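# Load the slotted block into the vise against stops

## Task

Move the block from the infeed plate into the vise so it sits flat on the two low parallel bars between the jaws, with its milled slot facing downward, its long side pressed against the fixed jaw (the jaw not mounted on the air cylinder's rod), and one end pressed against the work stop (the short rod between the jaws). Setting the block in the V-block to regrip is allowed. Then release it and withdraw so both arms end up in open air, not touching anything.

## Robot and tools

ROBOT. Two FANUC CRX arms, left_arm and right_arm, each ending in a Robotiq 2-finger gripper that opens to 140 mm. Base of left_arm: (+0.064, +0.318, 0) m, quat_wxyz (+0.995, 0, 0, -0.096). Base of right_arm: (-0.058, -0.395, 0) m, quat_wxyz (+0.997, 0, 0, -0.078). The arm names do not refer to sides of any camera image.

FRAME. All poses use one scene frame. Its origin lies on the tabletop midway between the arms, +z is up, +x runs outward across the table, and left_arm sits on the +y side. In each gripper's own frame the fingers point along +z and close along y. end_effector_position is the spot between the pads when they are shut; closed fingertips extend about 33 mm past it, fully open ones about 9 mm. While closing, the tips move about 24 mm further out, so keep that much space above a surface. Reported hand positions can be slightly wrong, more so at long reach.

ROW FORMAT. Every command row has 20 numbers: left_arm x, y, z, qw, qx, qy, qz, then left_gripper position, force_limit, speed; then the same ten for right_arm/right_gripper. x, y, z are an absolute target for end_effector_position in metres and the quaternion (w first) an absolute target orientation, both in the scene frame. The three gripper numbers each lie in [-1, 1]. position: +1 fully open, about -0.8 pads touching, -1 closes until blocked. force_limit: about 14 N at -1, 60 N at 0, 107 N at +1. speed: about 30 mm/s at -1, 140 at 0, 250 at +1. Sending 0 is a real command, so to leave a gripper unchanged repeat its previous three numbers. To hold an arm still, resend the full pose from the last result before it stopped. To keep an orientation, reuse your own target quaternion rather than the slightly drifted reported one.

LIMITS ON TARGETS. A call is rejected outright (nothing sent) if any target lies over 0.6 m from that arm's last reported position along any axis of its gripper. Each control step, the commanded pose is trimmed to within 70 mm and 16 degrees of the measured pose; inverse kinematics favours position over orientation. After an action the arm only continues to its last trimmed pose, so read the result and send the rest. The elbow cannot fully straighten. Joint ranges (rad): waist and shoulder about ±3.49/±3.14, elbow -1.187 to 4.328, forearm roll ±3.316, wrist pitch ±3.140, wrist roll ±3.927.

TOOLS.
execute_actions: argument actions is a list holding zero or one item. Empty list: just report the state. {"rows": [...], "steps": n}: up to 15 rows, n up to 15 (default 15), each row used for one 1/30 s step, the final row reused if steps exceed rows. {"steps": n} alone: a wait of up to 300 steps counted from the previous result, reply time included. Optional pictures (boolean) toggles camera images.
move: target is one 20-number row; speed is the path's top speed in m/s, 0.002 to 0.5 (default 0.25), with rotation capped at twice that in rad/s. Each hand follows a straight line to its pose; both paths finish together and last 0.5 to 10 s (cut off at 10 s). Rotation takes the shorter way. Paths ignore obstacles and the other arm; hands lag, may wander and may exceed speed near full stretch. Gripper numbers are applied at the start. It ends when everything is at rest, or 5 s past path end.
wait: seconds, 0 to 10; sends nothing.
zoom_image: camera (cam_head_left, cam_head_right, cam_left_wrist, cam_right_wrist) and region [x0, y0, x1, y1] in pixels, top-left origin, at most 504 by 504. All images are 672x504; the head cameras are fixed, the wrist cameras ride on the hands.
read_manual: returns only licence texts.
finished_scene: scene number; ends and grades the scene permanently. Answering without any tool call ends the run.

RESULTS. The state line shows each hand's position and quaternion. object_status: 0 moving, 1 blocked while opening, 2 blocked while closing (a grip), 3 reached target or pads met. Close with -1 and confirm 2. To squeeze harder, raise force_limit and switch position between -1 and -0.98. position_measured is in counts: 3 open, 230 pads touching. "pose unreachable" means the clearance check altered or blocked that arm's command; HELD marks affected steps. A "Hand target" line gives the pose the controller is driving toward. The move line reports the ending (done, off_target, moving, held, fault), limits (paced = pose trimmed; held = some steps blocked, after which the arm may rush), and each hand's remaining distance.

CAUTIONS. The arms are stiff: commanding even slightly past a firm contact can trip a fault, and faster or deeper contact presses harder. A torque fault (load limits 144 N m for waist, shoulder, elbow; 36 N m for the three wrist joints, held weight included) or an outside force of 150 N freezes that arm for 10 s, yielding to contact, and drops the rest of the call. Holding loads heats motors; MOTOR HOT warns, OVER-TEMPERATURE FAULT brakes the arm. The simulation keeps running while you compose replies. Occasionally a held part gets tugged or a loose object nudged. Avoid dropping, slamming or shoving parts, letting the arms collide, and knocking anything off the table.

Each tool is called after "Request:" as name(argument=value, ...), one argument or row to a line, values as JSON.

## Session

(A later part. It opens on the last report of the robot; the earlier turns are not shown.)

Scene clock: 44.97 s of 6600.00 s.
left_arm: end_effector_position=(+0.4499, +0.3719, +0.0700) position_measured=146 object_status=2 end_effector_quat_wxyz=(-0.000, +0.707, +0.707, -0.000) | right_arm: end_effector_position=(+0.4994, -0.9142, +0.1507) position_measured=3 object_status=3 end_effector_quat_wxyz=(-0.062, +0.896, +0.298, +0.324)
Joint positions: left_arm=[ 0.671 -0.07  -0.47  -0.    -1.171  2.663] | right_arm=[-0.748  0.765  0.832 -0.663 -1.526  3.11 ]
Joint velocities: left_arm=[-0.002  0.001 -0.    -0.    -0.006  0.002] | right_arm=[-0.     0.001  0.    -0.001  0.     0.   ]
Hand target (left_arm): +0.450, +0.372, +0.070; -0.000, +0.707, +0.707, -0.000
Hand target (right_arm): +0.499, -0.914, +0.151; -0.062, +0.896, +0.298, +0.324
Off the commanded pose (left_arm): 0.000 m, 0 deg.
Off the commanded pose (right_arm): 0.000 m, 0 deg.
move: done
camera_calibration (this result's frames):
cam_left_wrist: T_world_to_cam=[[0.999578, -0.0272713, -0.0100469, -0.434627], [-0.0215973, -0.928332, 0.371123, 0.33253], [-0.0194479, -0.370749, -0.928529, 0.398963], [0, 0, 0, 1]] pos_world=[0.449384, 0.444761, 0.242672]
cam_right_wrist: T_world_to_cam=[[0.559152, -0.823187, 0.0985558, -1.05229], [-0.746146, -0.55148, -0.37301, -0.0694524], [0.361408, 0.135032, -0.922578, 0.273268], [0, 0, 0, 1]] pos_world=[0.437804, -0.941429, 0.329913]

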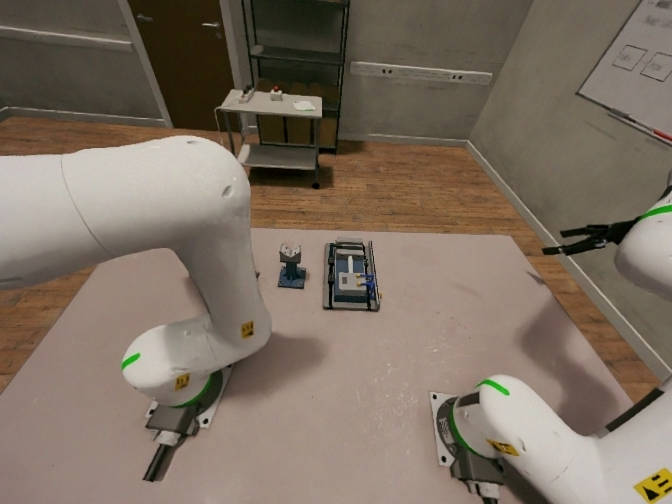

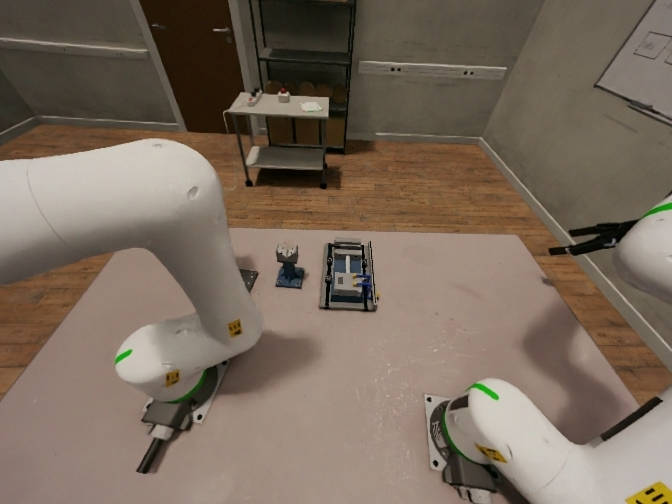

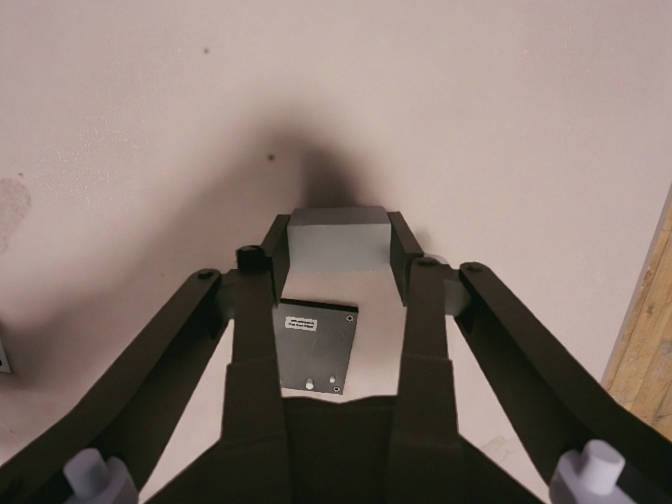

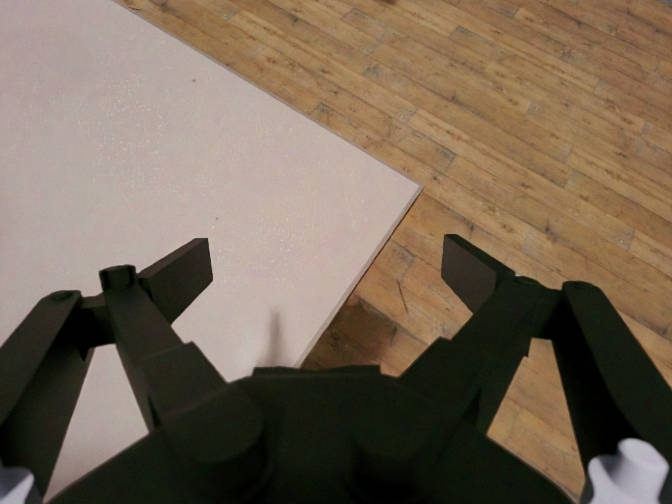

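Request:
move(
  target=[0.45,0.372,0.049,0,0.707,0.707,0,-1,0.5,-0.5,0.4994,-0.9142,0.1507,-0.062,0.896,0.298,0.324,1,0,0],
  speed=0.03,
)

Request:
move(
  target=[0.45,0.372,0.049,0,0.707,0.707,0,0.3,0.5,-0.5,0.4994,-0.9142,0.1507,-0.062,0.896,0.298,0.324,1,0,0],
)

Request:
move(
  target=[0.45,0.387,0.037,0.271,0.653,0.653,-0.271,0.3,0.5,-0.5,0.4994,-0.9142,0.1507,-0.062,0.896,0.298,0.324,1,0,0],
)

Request:
move(
  target=[0.45,0.387,0.037,0.271,0.653,0.653,-0.271,-1,0.5,-0.5,0.4994,-0.9142,0.1507,-0.062,0.896,0.298,0.324,1,0,0],
)

Request:
move(
  target=[0.45,0.387,0.10,0.271,0.653,0.653,-0.271,-1,0.5,-0.5,0.4994,-0.9142,0.1507,-0.062,0.896,0.298,0.324,1,0,0],
)

Request:
move(
  target=[0.45,0.387,0.12,0.383,0.924,0,0,-1,0.5,-0.5,0.4994,-0.9142,0.1507,-0.062,0.896,0.298,0.324,1,0,0],
  speed=0.5,
)

Request:
move(
  target=[0.45,0.39,0.08,0.271,0.653,-0.653,0.271,-1,0.5,-0.5,0.4994,-0.9142,0.1507,-0.062,0.896,0.298,0.324,1,0,0],
  speed=0.5,
)

Scene clock: 53.27 s of 6600.00 s.
left_arm: end_effector_position=(+0.4503, +0.3720, +0.0495) position_measured=146 object_status=2 end_effector_quat_wxyz=(+0.000, +0.707, +0.707, +0.000) | right_arm: end_effector_position=(+0.4994, -0.9142, +0.1507) position_measured=3 object_status=3 end_effector_quat_wxyz=(-0.062, +0.896, +0.298, +0.324)
Joint positions: left_arm=[ 0.671 -0.047 -0.501  0.    -1.116  2.663] | right_arm=[-0.748  0.765  0.832 -0.663 -1.526  3.11 ]
Joint velocities: left_arm=[ 0.     0.003 -0.003 -0.003  0.004 -0.002] | right_arm=[ 0.    -0.     0.002  0.    -0.    -0.   ]
Hand target (left_arm): +0.450, +0.372, +0.049; +0.000, +0.707, +0.707, -0.000
Hand target (right_arm): +0.499, -0.914, +0.151; -0.062, +0.896, +0.298, +0.324
Off the commanded pose (left_arm): 0.001 m, 0 deg.
Off the commanded pose (right_arm): 0.000 m, 0 deg.
After step 90, 4.37 s passed at rest.
move: done
camera_calibration (this result's frames):
cam_left_wrist: T_world_to_cam=[[0.999599, -0.026867, -0.00898445, -0.435442], [-0.0216168, -0.928351, 0.371074, 0.340274], [-0.0183104, -0.370731, -0.92856, 0.379435], [0, 0, 0, 1]] pos_world=[0.44957, 0.444863, 0.222149]
cam_right_wrist: T_world_to_cam=[[0.559152, -0.823187, 0.0985556, -1.05229], [-0.746146, -0.55148, -0.37301, -0.0694523], [0.361408, 0.135032, -0.922578, 0.273268], [0, 0, 0, 1]] pos_world=[0.437804, -0.941429, 0.329913]

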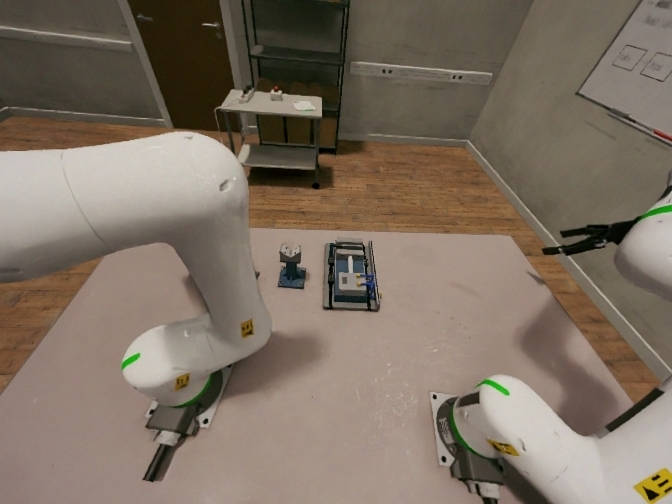

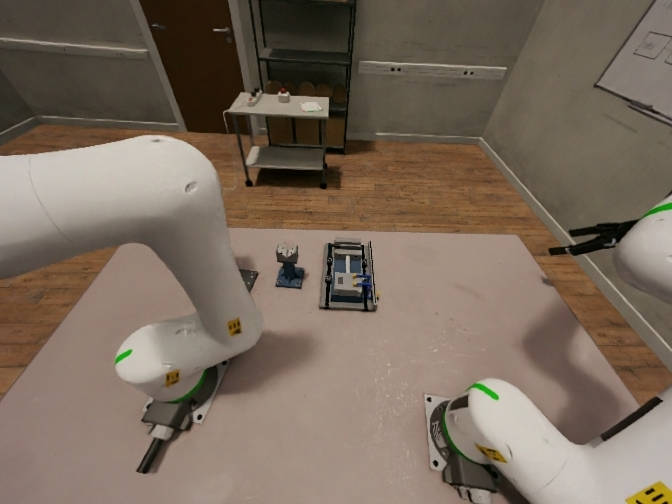

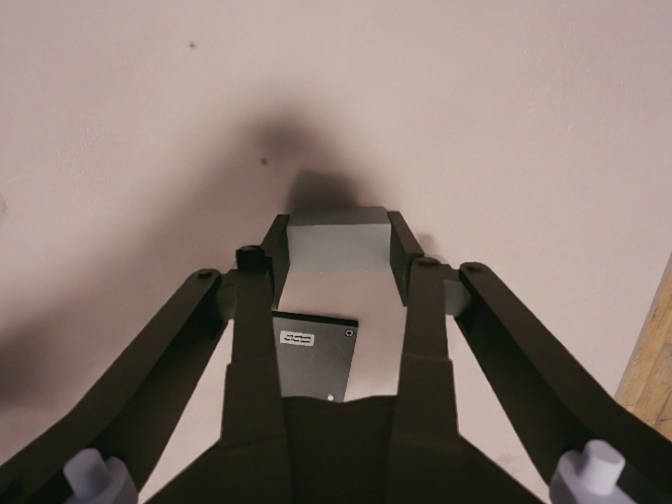

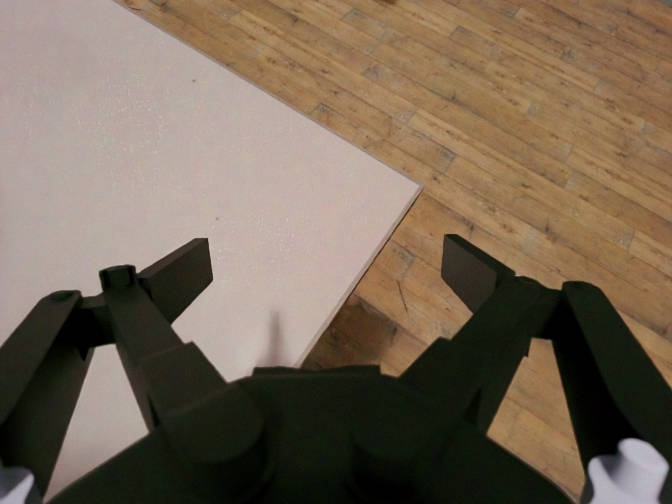

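Scene clock: 53.97 s of 6600.00 s.
left_arm: end_effector_position=(+0.4500, +0.3720, +0.0490) position_measured=91 object_status=3 end_effector_quat_wxyz=(-0.000, +0.707, +0.707, -0.000) | right_arm: end_effector_position=(+0.4994, -0.9142, +0.1507) position_measured=3 object_status=3 end_effector_quat_wxyz=(-0.062, +0.896, +0.298, +0.324)
Joint positions: left_arm=[ 0.671 -0.046 -0.501  0.    -1.116  2.663] | right_arm=[-0.748  0.765  0.832 -0.663 -1.526  3.11 ]
Joint velocities: left_arm=[-0. -0. -0. -0. -0.  0.] | right_arm=[-0.    -0.001 -0.001  0.001  0.     0.   ]
Hand target (left_arm): +0.450, +0.372, +0.049; -0.000, +0.707, +0.707, +0.000
Hand target (right_arm): +0.499, -0.914, +0.151; -0.062, +0.896, +0.298, +0.324
Off the commanded pose (left_arm): 0.000 m, 0 deg.
Off the commanded pose (right_arm): 0.000 m, 0 deg.
move: done
camera_calibration (this result's frames):
cam_left_wrist: T_world_to_cam=[[0.999582, -0.0271282, -0.00997583, -0.434959], [-0.02149, -0.92832, 0.37116, 0.340374], [-0.0193297, -0.370791, -0.928515, 0.379437], [0, 0, 0, 1]] pos_world=[0.449426, 0.444868, 0.221641]
cam_right_wrist: T_world_to_cam=[[0.559152, -0.823187, 0.0985555, -1.05228], [-0.746146, -0.55148, -0.37301, -0.0694524], [0.361408, 0.135032, -0.922578, 0.273268], [0, 0, 0, 1]] pos_world=[0.437804, -0.941429, 0.329913]

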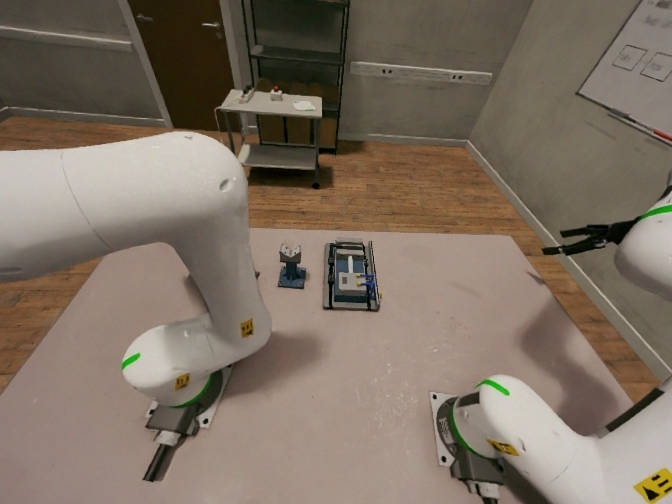

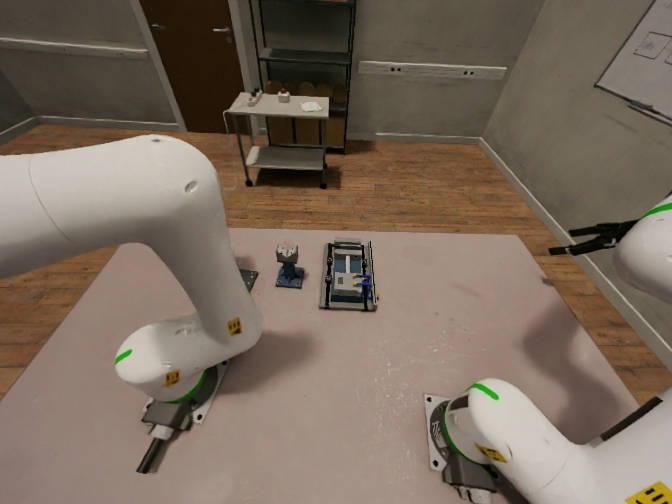

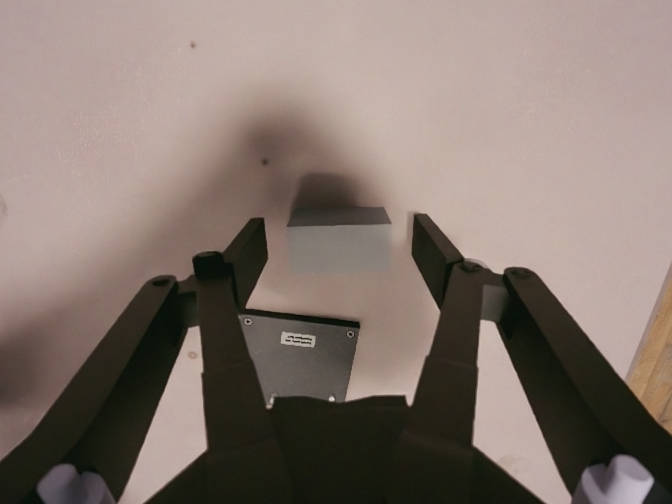

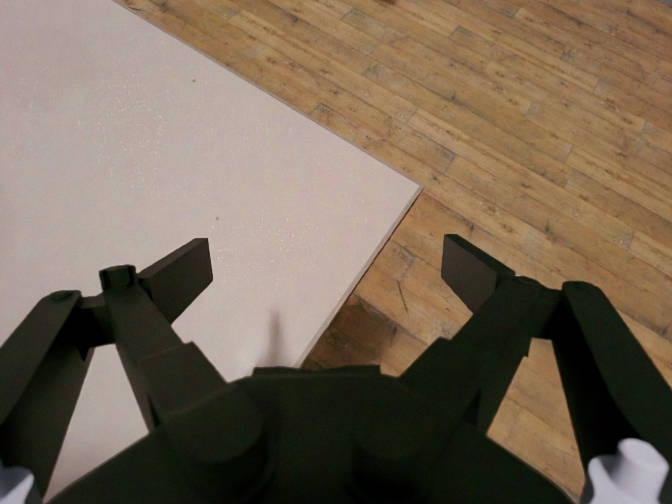

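Scene clock: 55.93 s of 6600.00 s.
left_arm: end_effector_position=(+0.4499, +0.3864, +0.0370) position_measured=91 object_status=3 end_effector_quat_wxyz=(+0.270, +0.653, +0.653, -0.272) | right_arm: end_effector_position=(+0.4994, -0.9142, +0.1507) position_measured=3 object_status=3 end_effector_quat_wxyz=(-0.062, +0.896, +0.298, +0.324)
Joint positions: left_arm=[ 1.121  0.385 -0.433  0.439 -1.443  1.999] | right_arm=[-0.748  0.765  0.832 -0.663 -1.526  3.11 ]
Joint velocities: left_arm=[ 0.     0.001  0.     0.    -0.002 -0.   ] | right_arm=[-0.     0.    -0.    -0.001  0.    -0.   ]
Hand target (left_arm): +0.450, +0.386, +0.037; +0.270, +0.653, +0.653, -0.272
Hand target (right_arm): +0.499, -0.914, +0.151; -0.062, +0.896, +0.298, +0.324
Off the commanded pose (left_arm): 0.001 m, 0 deg.
Off the commanded pose (right_arm): 0.000 m, 0 deg.
move: done
camera_calibration (this result's frames):
cam_left_wrist: T_world_to_cam=[[0.999603, -0.0267443, 0.00881712, -0.435425], [-0.0186231, -0.392967, 0.919364, 0.12975], [-0.0211229, -0.919164, -0.393309, 0.566491], [0, 0, 0, 1]] pos_world=[0.449635, 0.560041, 0.107358]
cam_right_wrist: T_world_to_cam=[[0.559151, -0.823187, 0.0985555, -1.05229], [-0.746146, -0.55148, -0.37301, -0.0694521], [0.361408, 0.135032, -0.922578, 0.273268], [0, 0, 0, 1]] pos_world=[0.437804, -0.941429, 0.329913]

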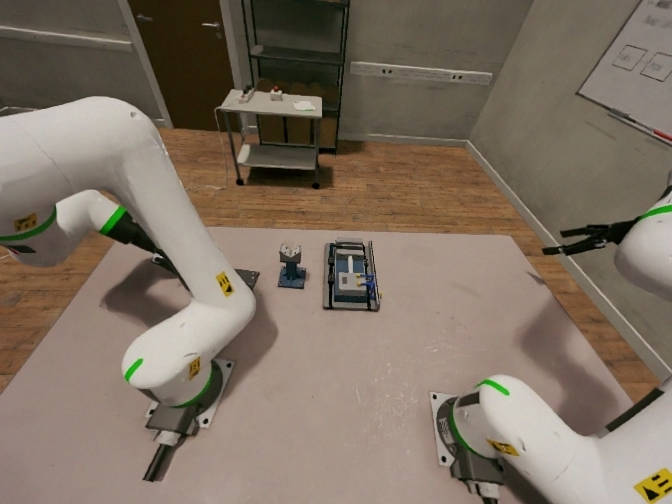

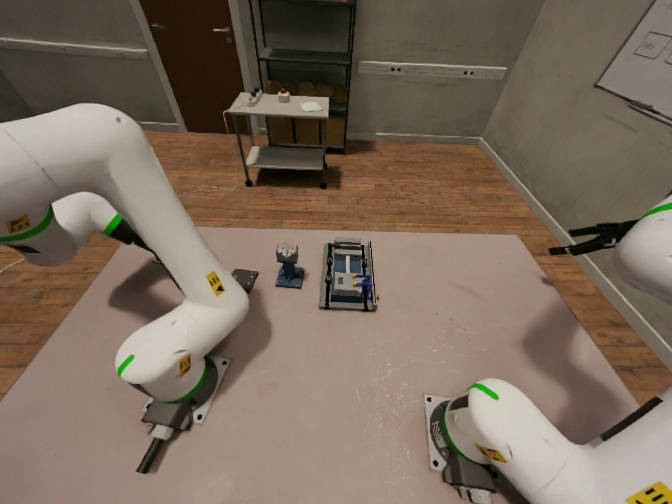

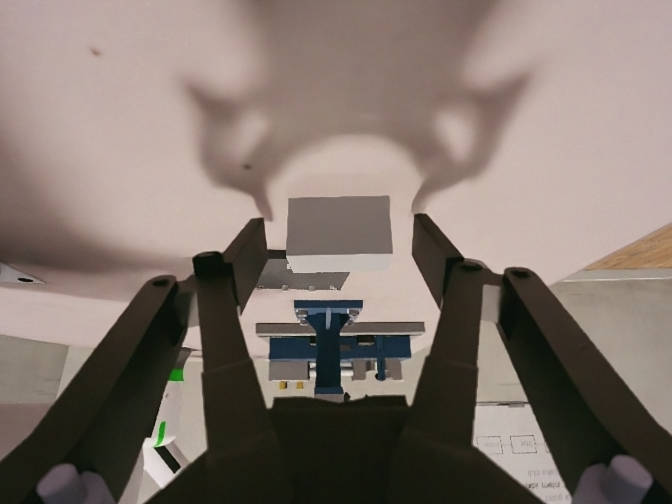

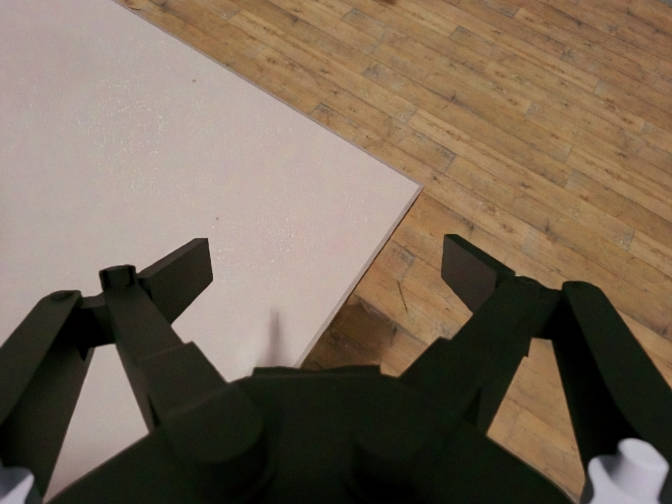

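Scene clock: 56.63 s of 6600.00 s.
left_arm: end_effector_position=(+0.4500, +0.3870, +0.0370) position_measured=145 object_status=2 end_effector_quat_wxyz=(+0.271, +0.653, +0.653, -0.271) | right_arm: end_effector_position=(+0.4994, -0.9142, +0.1507) position_measured=3 object_status=3 end_effector_quat_wxyz=(-0.062, +0.896, +0.298, +0.324)
Joint positions: left_arm=[ 1.123  0.385 -0.434  0.441 -1.443  1.995] | right_arm=[-0.748  0.765  0.832 -0.663 -1.526  3.11 ]
Joint velocities: left_arm=[0.    0.001 0.    0.    0.    0.001] | right_arm=[ 0.     0.001  0.002 -0.001  0.    -0.   ]
Hand target (left_arm): +0.450, +0.387, +0.037; +0.271, +0.653, +0.653, -0.271
Hand target (right_arm): +0.499, -0.914, +0.151; -0.062, +0.896, +0.298, +0.324
Off the commanded pose (left_arm): 0.000 m, 0 deg.
Off the commanded pose (right_arm): 0.000 m, 0 deg.
move: done
camera_calibration (this result's frames):
cam_left_wrist: T_world_to_cam=[[0.999581, -0.02623, 0.0122086, -0.435866], [-0.0215343, -0.3927, 0.919414, 0.131189], [-0.0193219, -0.919293, -0.3931, 0.566301], [0, 0, 0, 1]] pos_world=[0.44945, 0.560682, 0.107317]
cam_right_wrist: T_world_to_cam=[[0.559151, -0.823187, 0.0985558, -1.05229], [-0.746146, -0.55148, -0.37301, -0.0694522], [0.361408, 0.135032, -0.922578, 0.273268], [0, 0, 0, 1]] pos_world=[0.437804, -0.941429, 0.329913]

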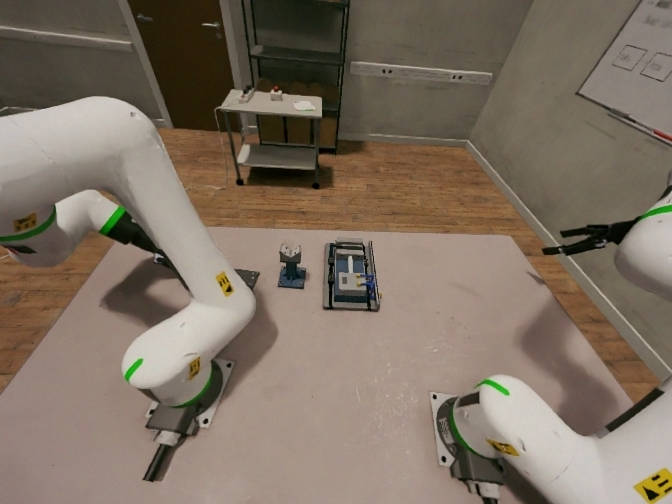

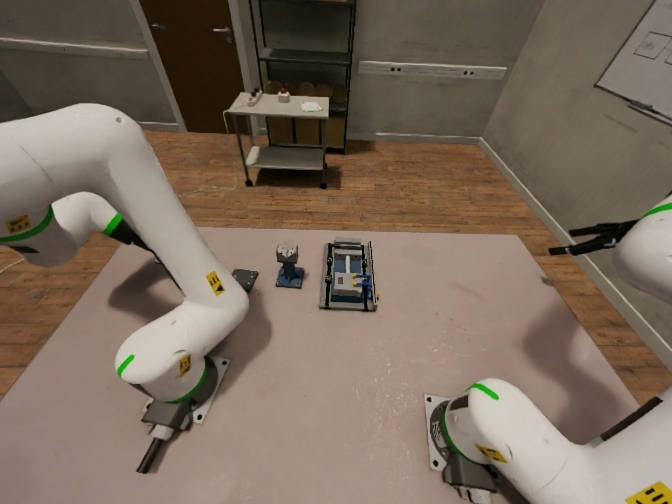

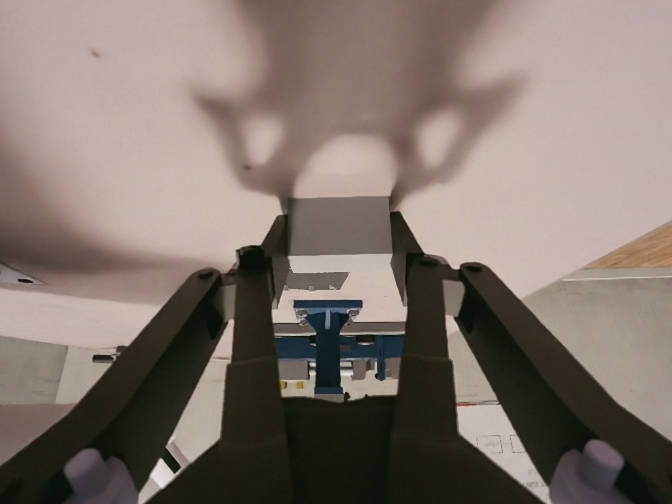

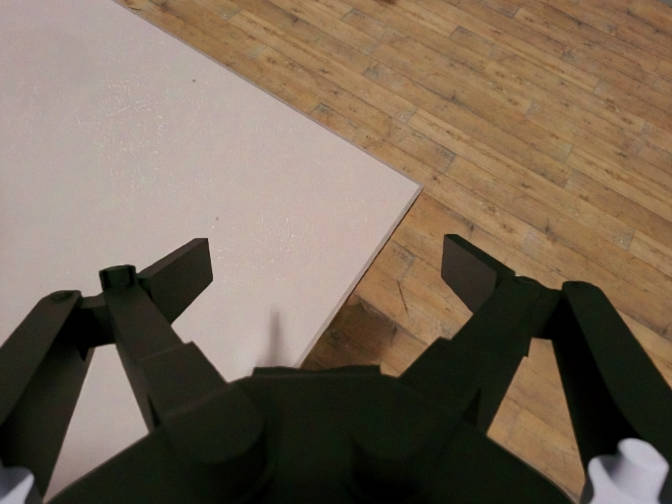

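Scene clock: 57.40 s of 6600.00 s.
left_arm: end_effector_position=(+0.4501, +0.3870, +0.0998) position_measured=145 object_status=2 end_effector_quat_wxyz=(+0.271, +0.653, +0.653, -0.271) | right_arm: end_effector_position=(+0.4994, -0.9142, +0.1507) position_measured=3 object_status=3 end_effector_quat_wxyz=(-0.062, +0.896, +0.298, +0.324)
Joint positions: left_arm=[ 1.124  0.293 -0.383  0.436 -1.573  2.056] | right_arm=[-0.748  0.765  0.832 -0.663 -1.526  3.11 ]
Joint velocities: left_arm=[-0.    -0.001 -0.    -0.    -0.001 -0.   ] | right_arm=[ 0.    -0.001  0.    -0.     0.     0.   ]
Hand target (left_arm): +0.450, +0.387, +0.100; +0.271, +0.653, +0.653, -0.271
Hand target (right_arm): +0.499, -0.914, +0.151; -0.062, +0.896, +0.298, +0.324
Off the commanded pose (left_arm): 0.000 m, 0 deg.
Off the commanded pose (right_arm): 0.000 m, 0 deg.
move: done
camera_calibration (this result's frames):
cam_left_wrist: T_world_to_cam=[[0.999587, -0.0260428, 0.0121381, -0.436771], [-0.0213961, -0.392712, 0.919413, 0.073386], [-0.0191773, -0.919293, -0.393107, 0.590979], [0, 0, 0, 1]] pos_world=[0.449494, 0.560728, 0.170148]
cam_right_wrist: T_world_to_cam=[[0.559151, -0.823187, 0.0985555, -1.05229], [-0.746146, -0.55148, -0.37301, -0.0694521], [0.361408, 0.135032, -0.922578, 0.273268], [0, 0, 0, 1]] pos_world=[0.437804, -0.941429, 0.329913]

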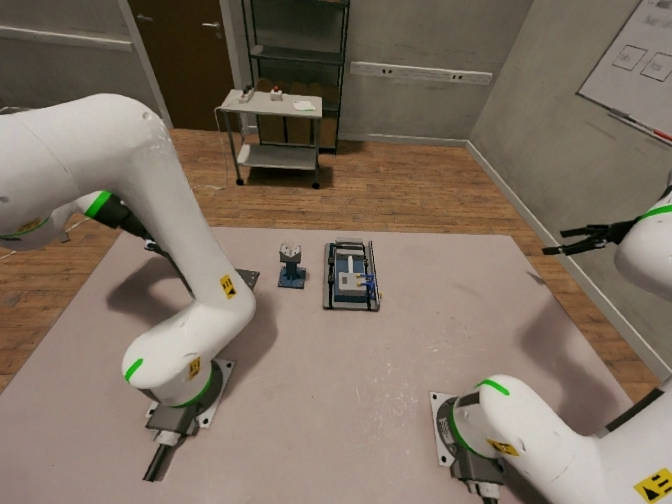

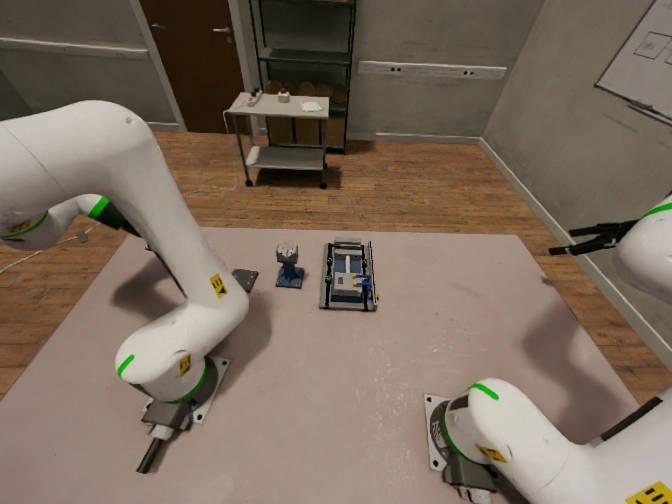

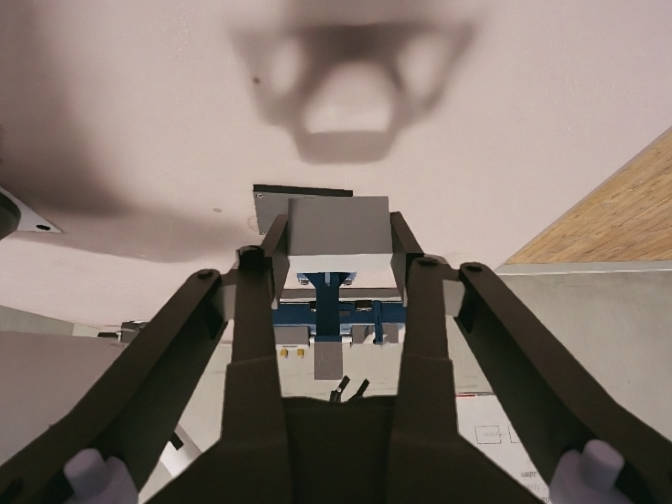

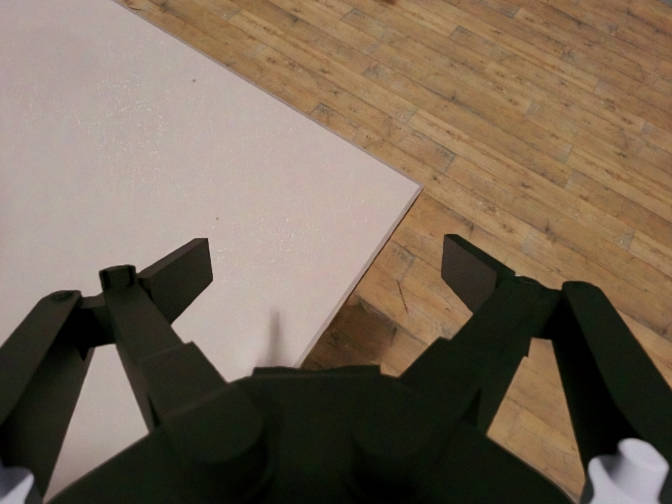

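Scene clock: 59.50 s of 6600.00 s.
left_arm: end_effector_position=(+0.4501, +0.3870, +0.1200) position_measured=145 object_status=2 end_effector_quat_wxyz=(+0.383, +0.924, +0.000, +0.000) | right_arm: end_effector_position=(+0.4994, -0.9142, +0.1507) position_measured=3 object_status=3 end_effector_quat_wxyz=(-0.062, +0.896, +0.298, +0.324)
Joint positions: left_arm=[ 1.123  0.266 -0.363  0.437 -1.614  0.504] | right_arm=[-0.748  0.765  0.832 -0.663 -1.526  3.11 ]
Joint velocities: left_arm=[-0.     0.    -0.001 -0.     0.001 -0.001] | right_arm=[-0.     0.001  0.001 -0.    -0.    -0.   ]
Hand target (left_arm): +0.450, +0.387, +0.120; +0.383, +0.924, +0.000, +0.000
Hand target (right_arm): +0.499, -0.914, +0.151; -0.062, +0.896, +0.298, +0.324
Off the commanded pose (left_arm): 0.000 m, 0 deg.
Off the commanded pose (right_arm): 0.000 m, 0 deg.
move: done
camera_calibration (this result's frames):
cam_left_wrist: T_world_to_cam=[[-0.0271437, -0.713558, 0.70007, 0.20865], [-0.928354, 0.277704, 0.24706, 0.284237], [-0.370704, -0.643207, -0.669973, 0.683468], [0, 0, 0, 1]] pos_world=[0.5229, 0.509561, 0.241612]
cam_right_wrist: T_world_to_cam=[[0.559151, -0.823187, 0.0985556, -1.05229], [-0.746146, -0.55148, -0.37301, -0.0694522], [0.361408, 0.135032, -0.922578, 0.273268], [0, 0, 0, 1]] pos_world=[0.437804, -0.941429, 0.329913]

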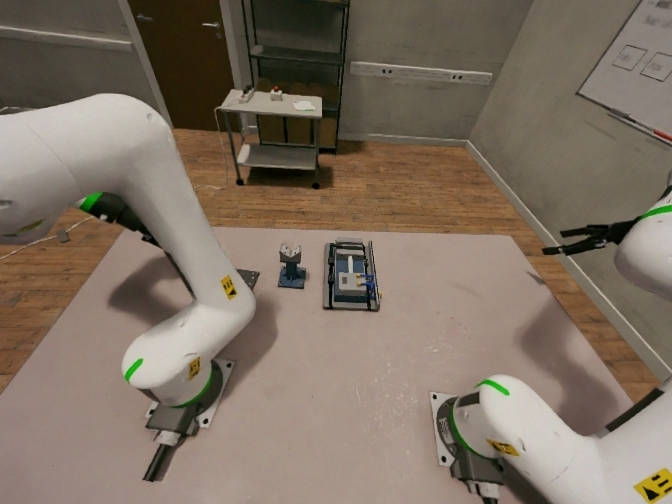

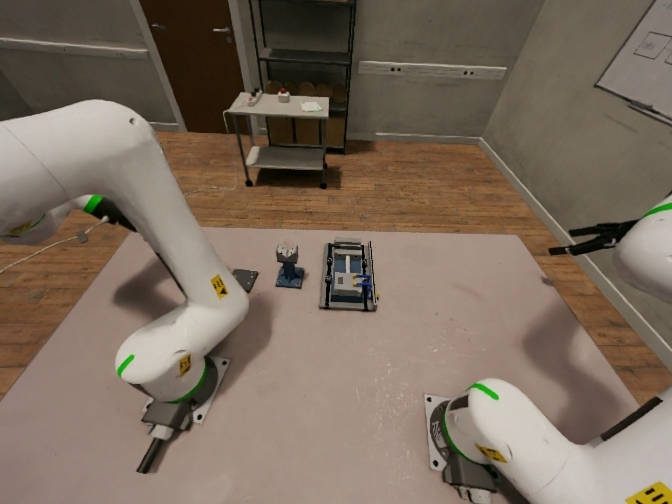

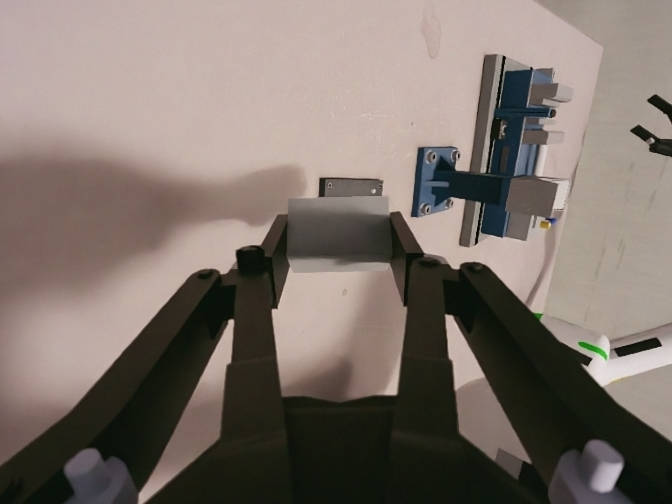

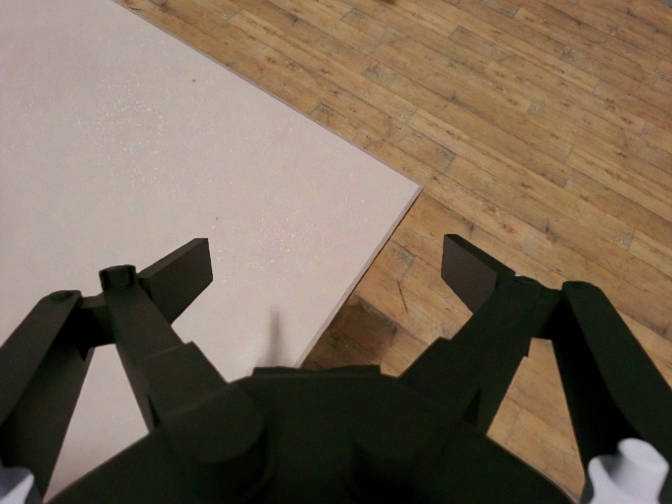

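Scene clock: 61.60 s of 6600.00 s.
left_arm: end_effector_position=(+0.4499, +0.3900, +0.0801) position_measured=145 object_status=2 end_effector_quat_wxyz=(+0.271, +0.653, -0.653, +0.271) | right_arm: end_effector_position=(+0.4994, -0.9142, +0.1507) position_measured=3 object_status=3 end_effector_quat_wxyz=(-0.062, +0.896, +0.298, +0.324)
Joint positions: left_arm=[ 1.128  0.323 -0.395  0.434 -1.535 -1.107] | right_arm=[-0.748  0.765  0.832 -0.663 -1.526  3.11 ]
Joint velocities: left_arm=[ 0.     0.    -0.     0.    -0.001 -0.001] | right_arm=[-0.     0.001  0.    -0.001 -0.    -0.   ]
Hand target (left_arm): +0.450, +0.390, +0.080; +0.271, +0.653, -0.653, +0.271
Hand target (right_arm): +0.499, -0.914, +0.151; -0.062, +0.896, +0.298, +0.324
Off the commanded pose (left_arm): 0.000 m, 0 deg.
Off the commanded pose (right_arm): 0.000 m, 0 deg.
move: done
camera_calibration (this result's frames):
cam_left_wrist: T_world_to_cam=[[-0.99958, 0.0122933, -0.0262562, 0.45131], [0.0216753, 0.918333, -0.395214, -0.332664], [0.0192535, -0.395617, -0.918214, 0.406445], [0, 0, 0, 1]] pos_world=[0.450505, 0.460745, 0.253579]
cam_right_wrist: T_world_to_cam=[[0.559151, -0.823188, 0.0985547, -1.05229], [-0.746147, -0.551479, -0.37301, -0.0694507], [0.361408, 0.135033, -0.922578, 0.273268], [0, 0, 0, 1]] pos_world=[0.437804, -0.941429, 0.329913]

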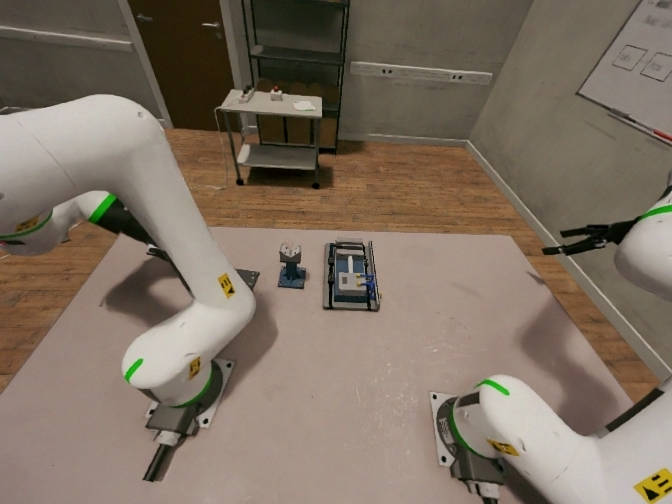

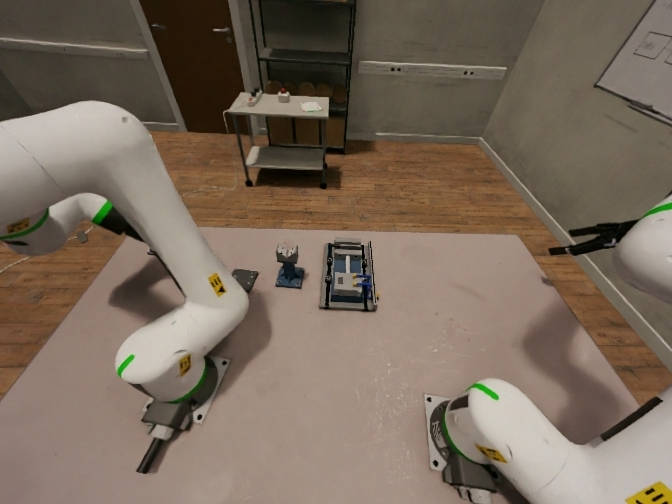

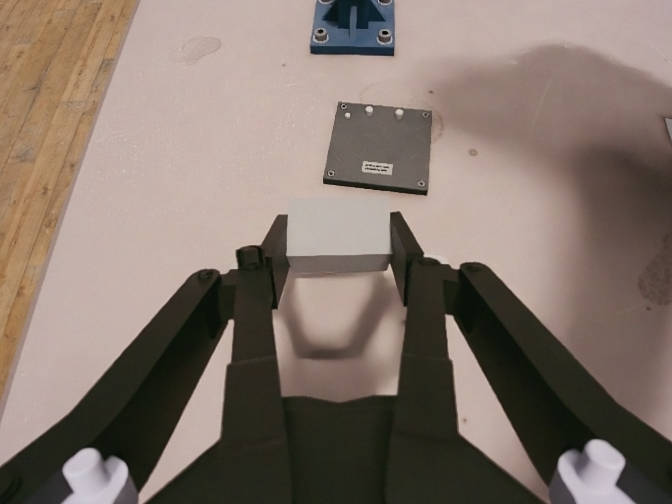

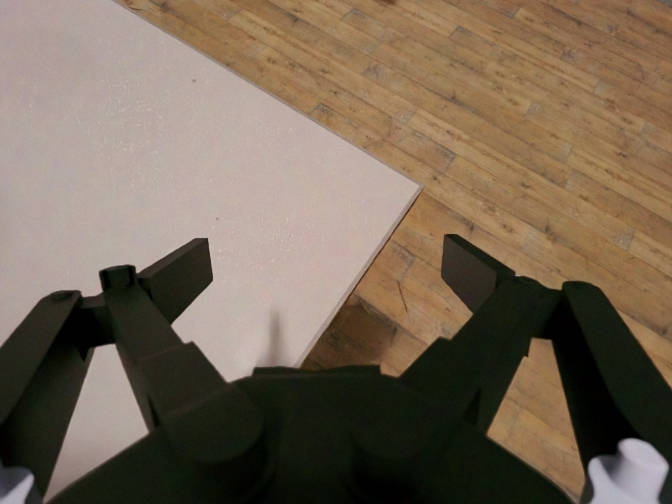

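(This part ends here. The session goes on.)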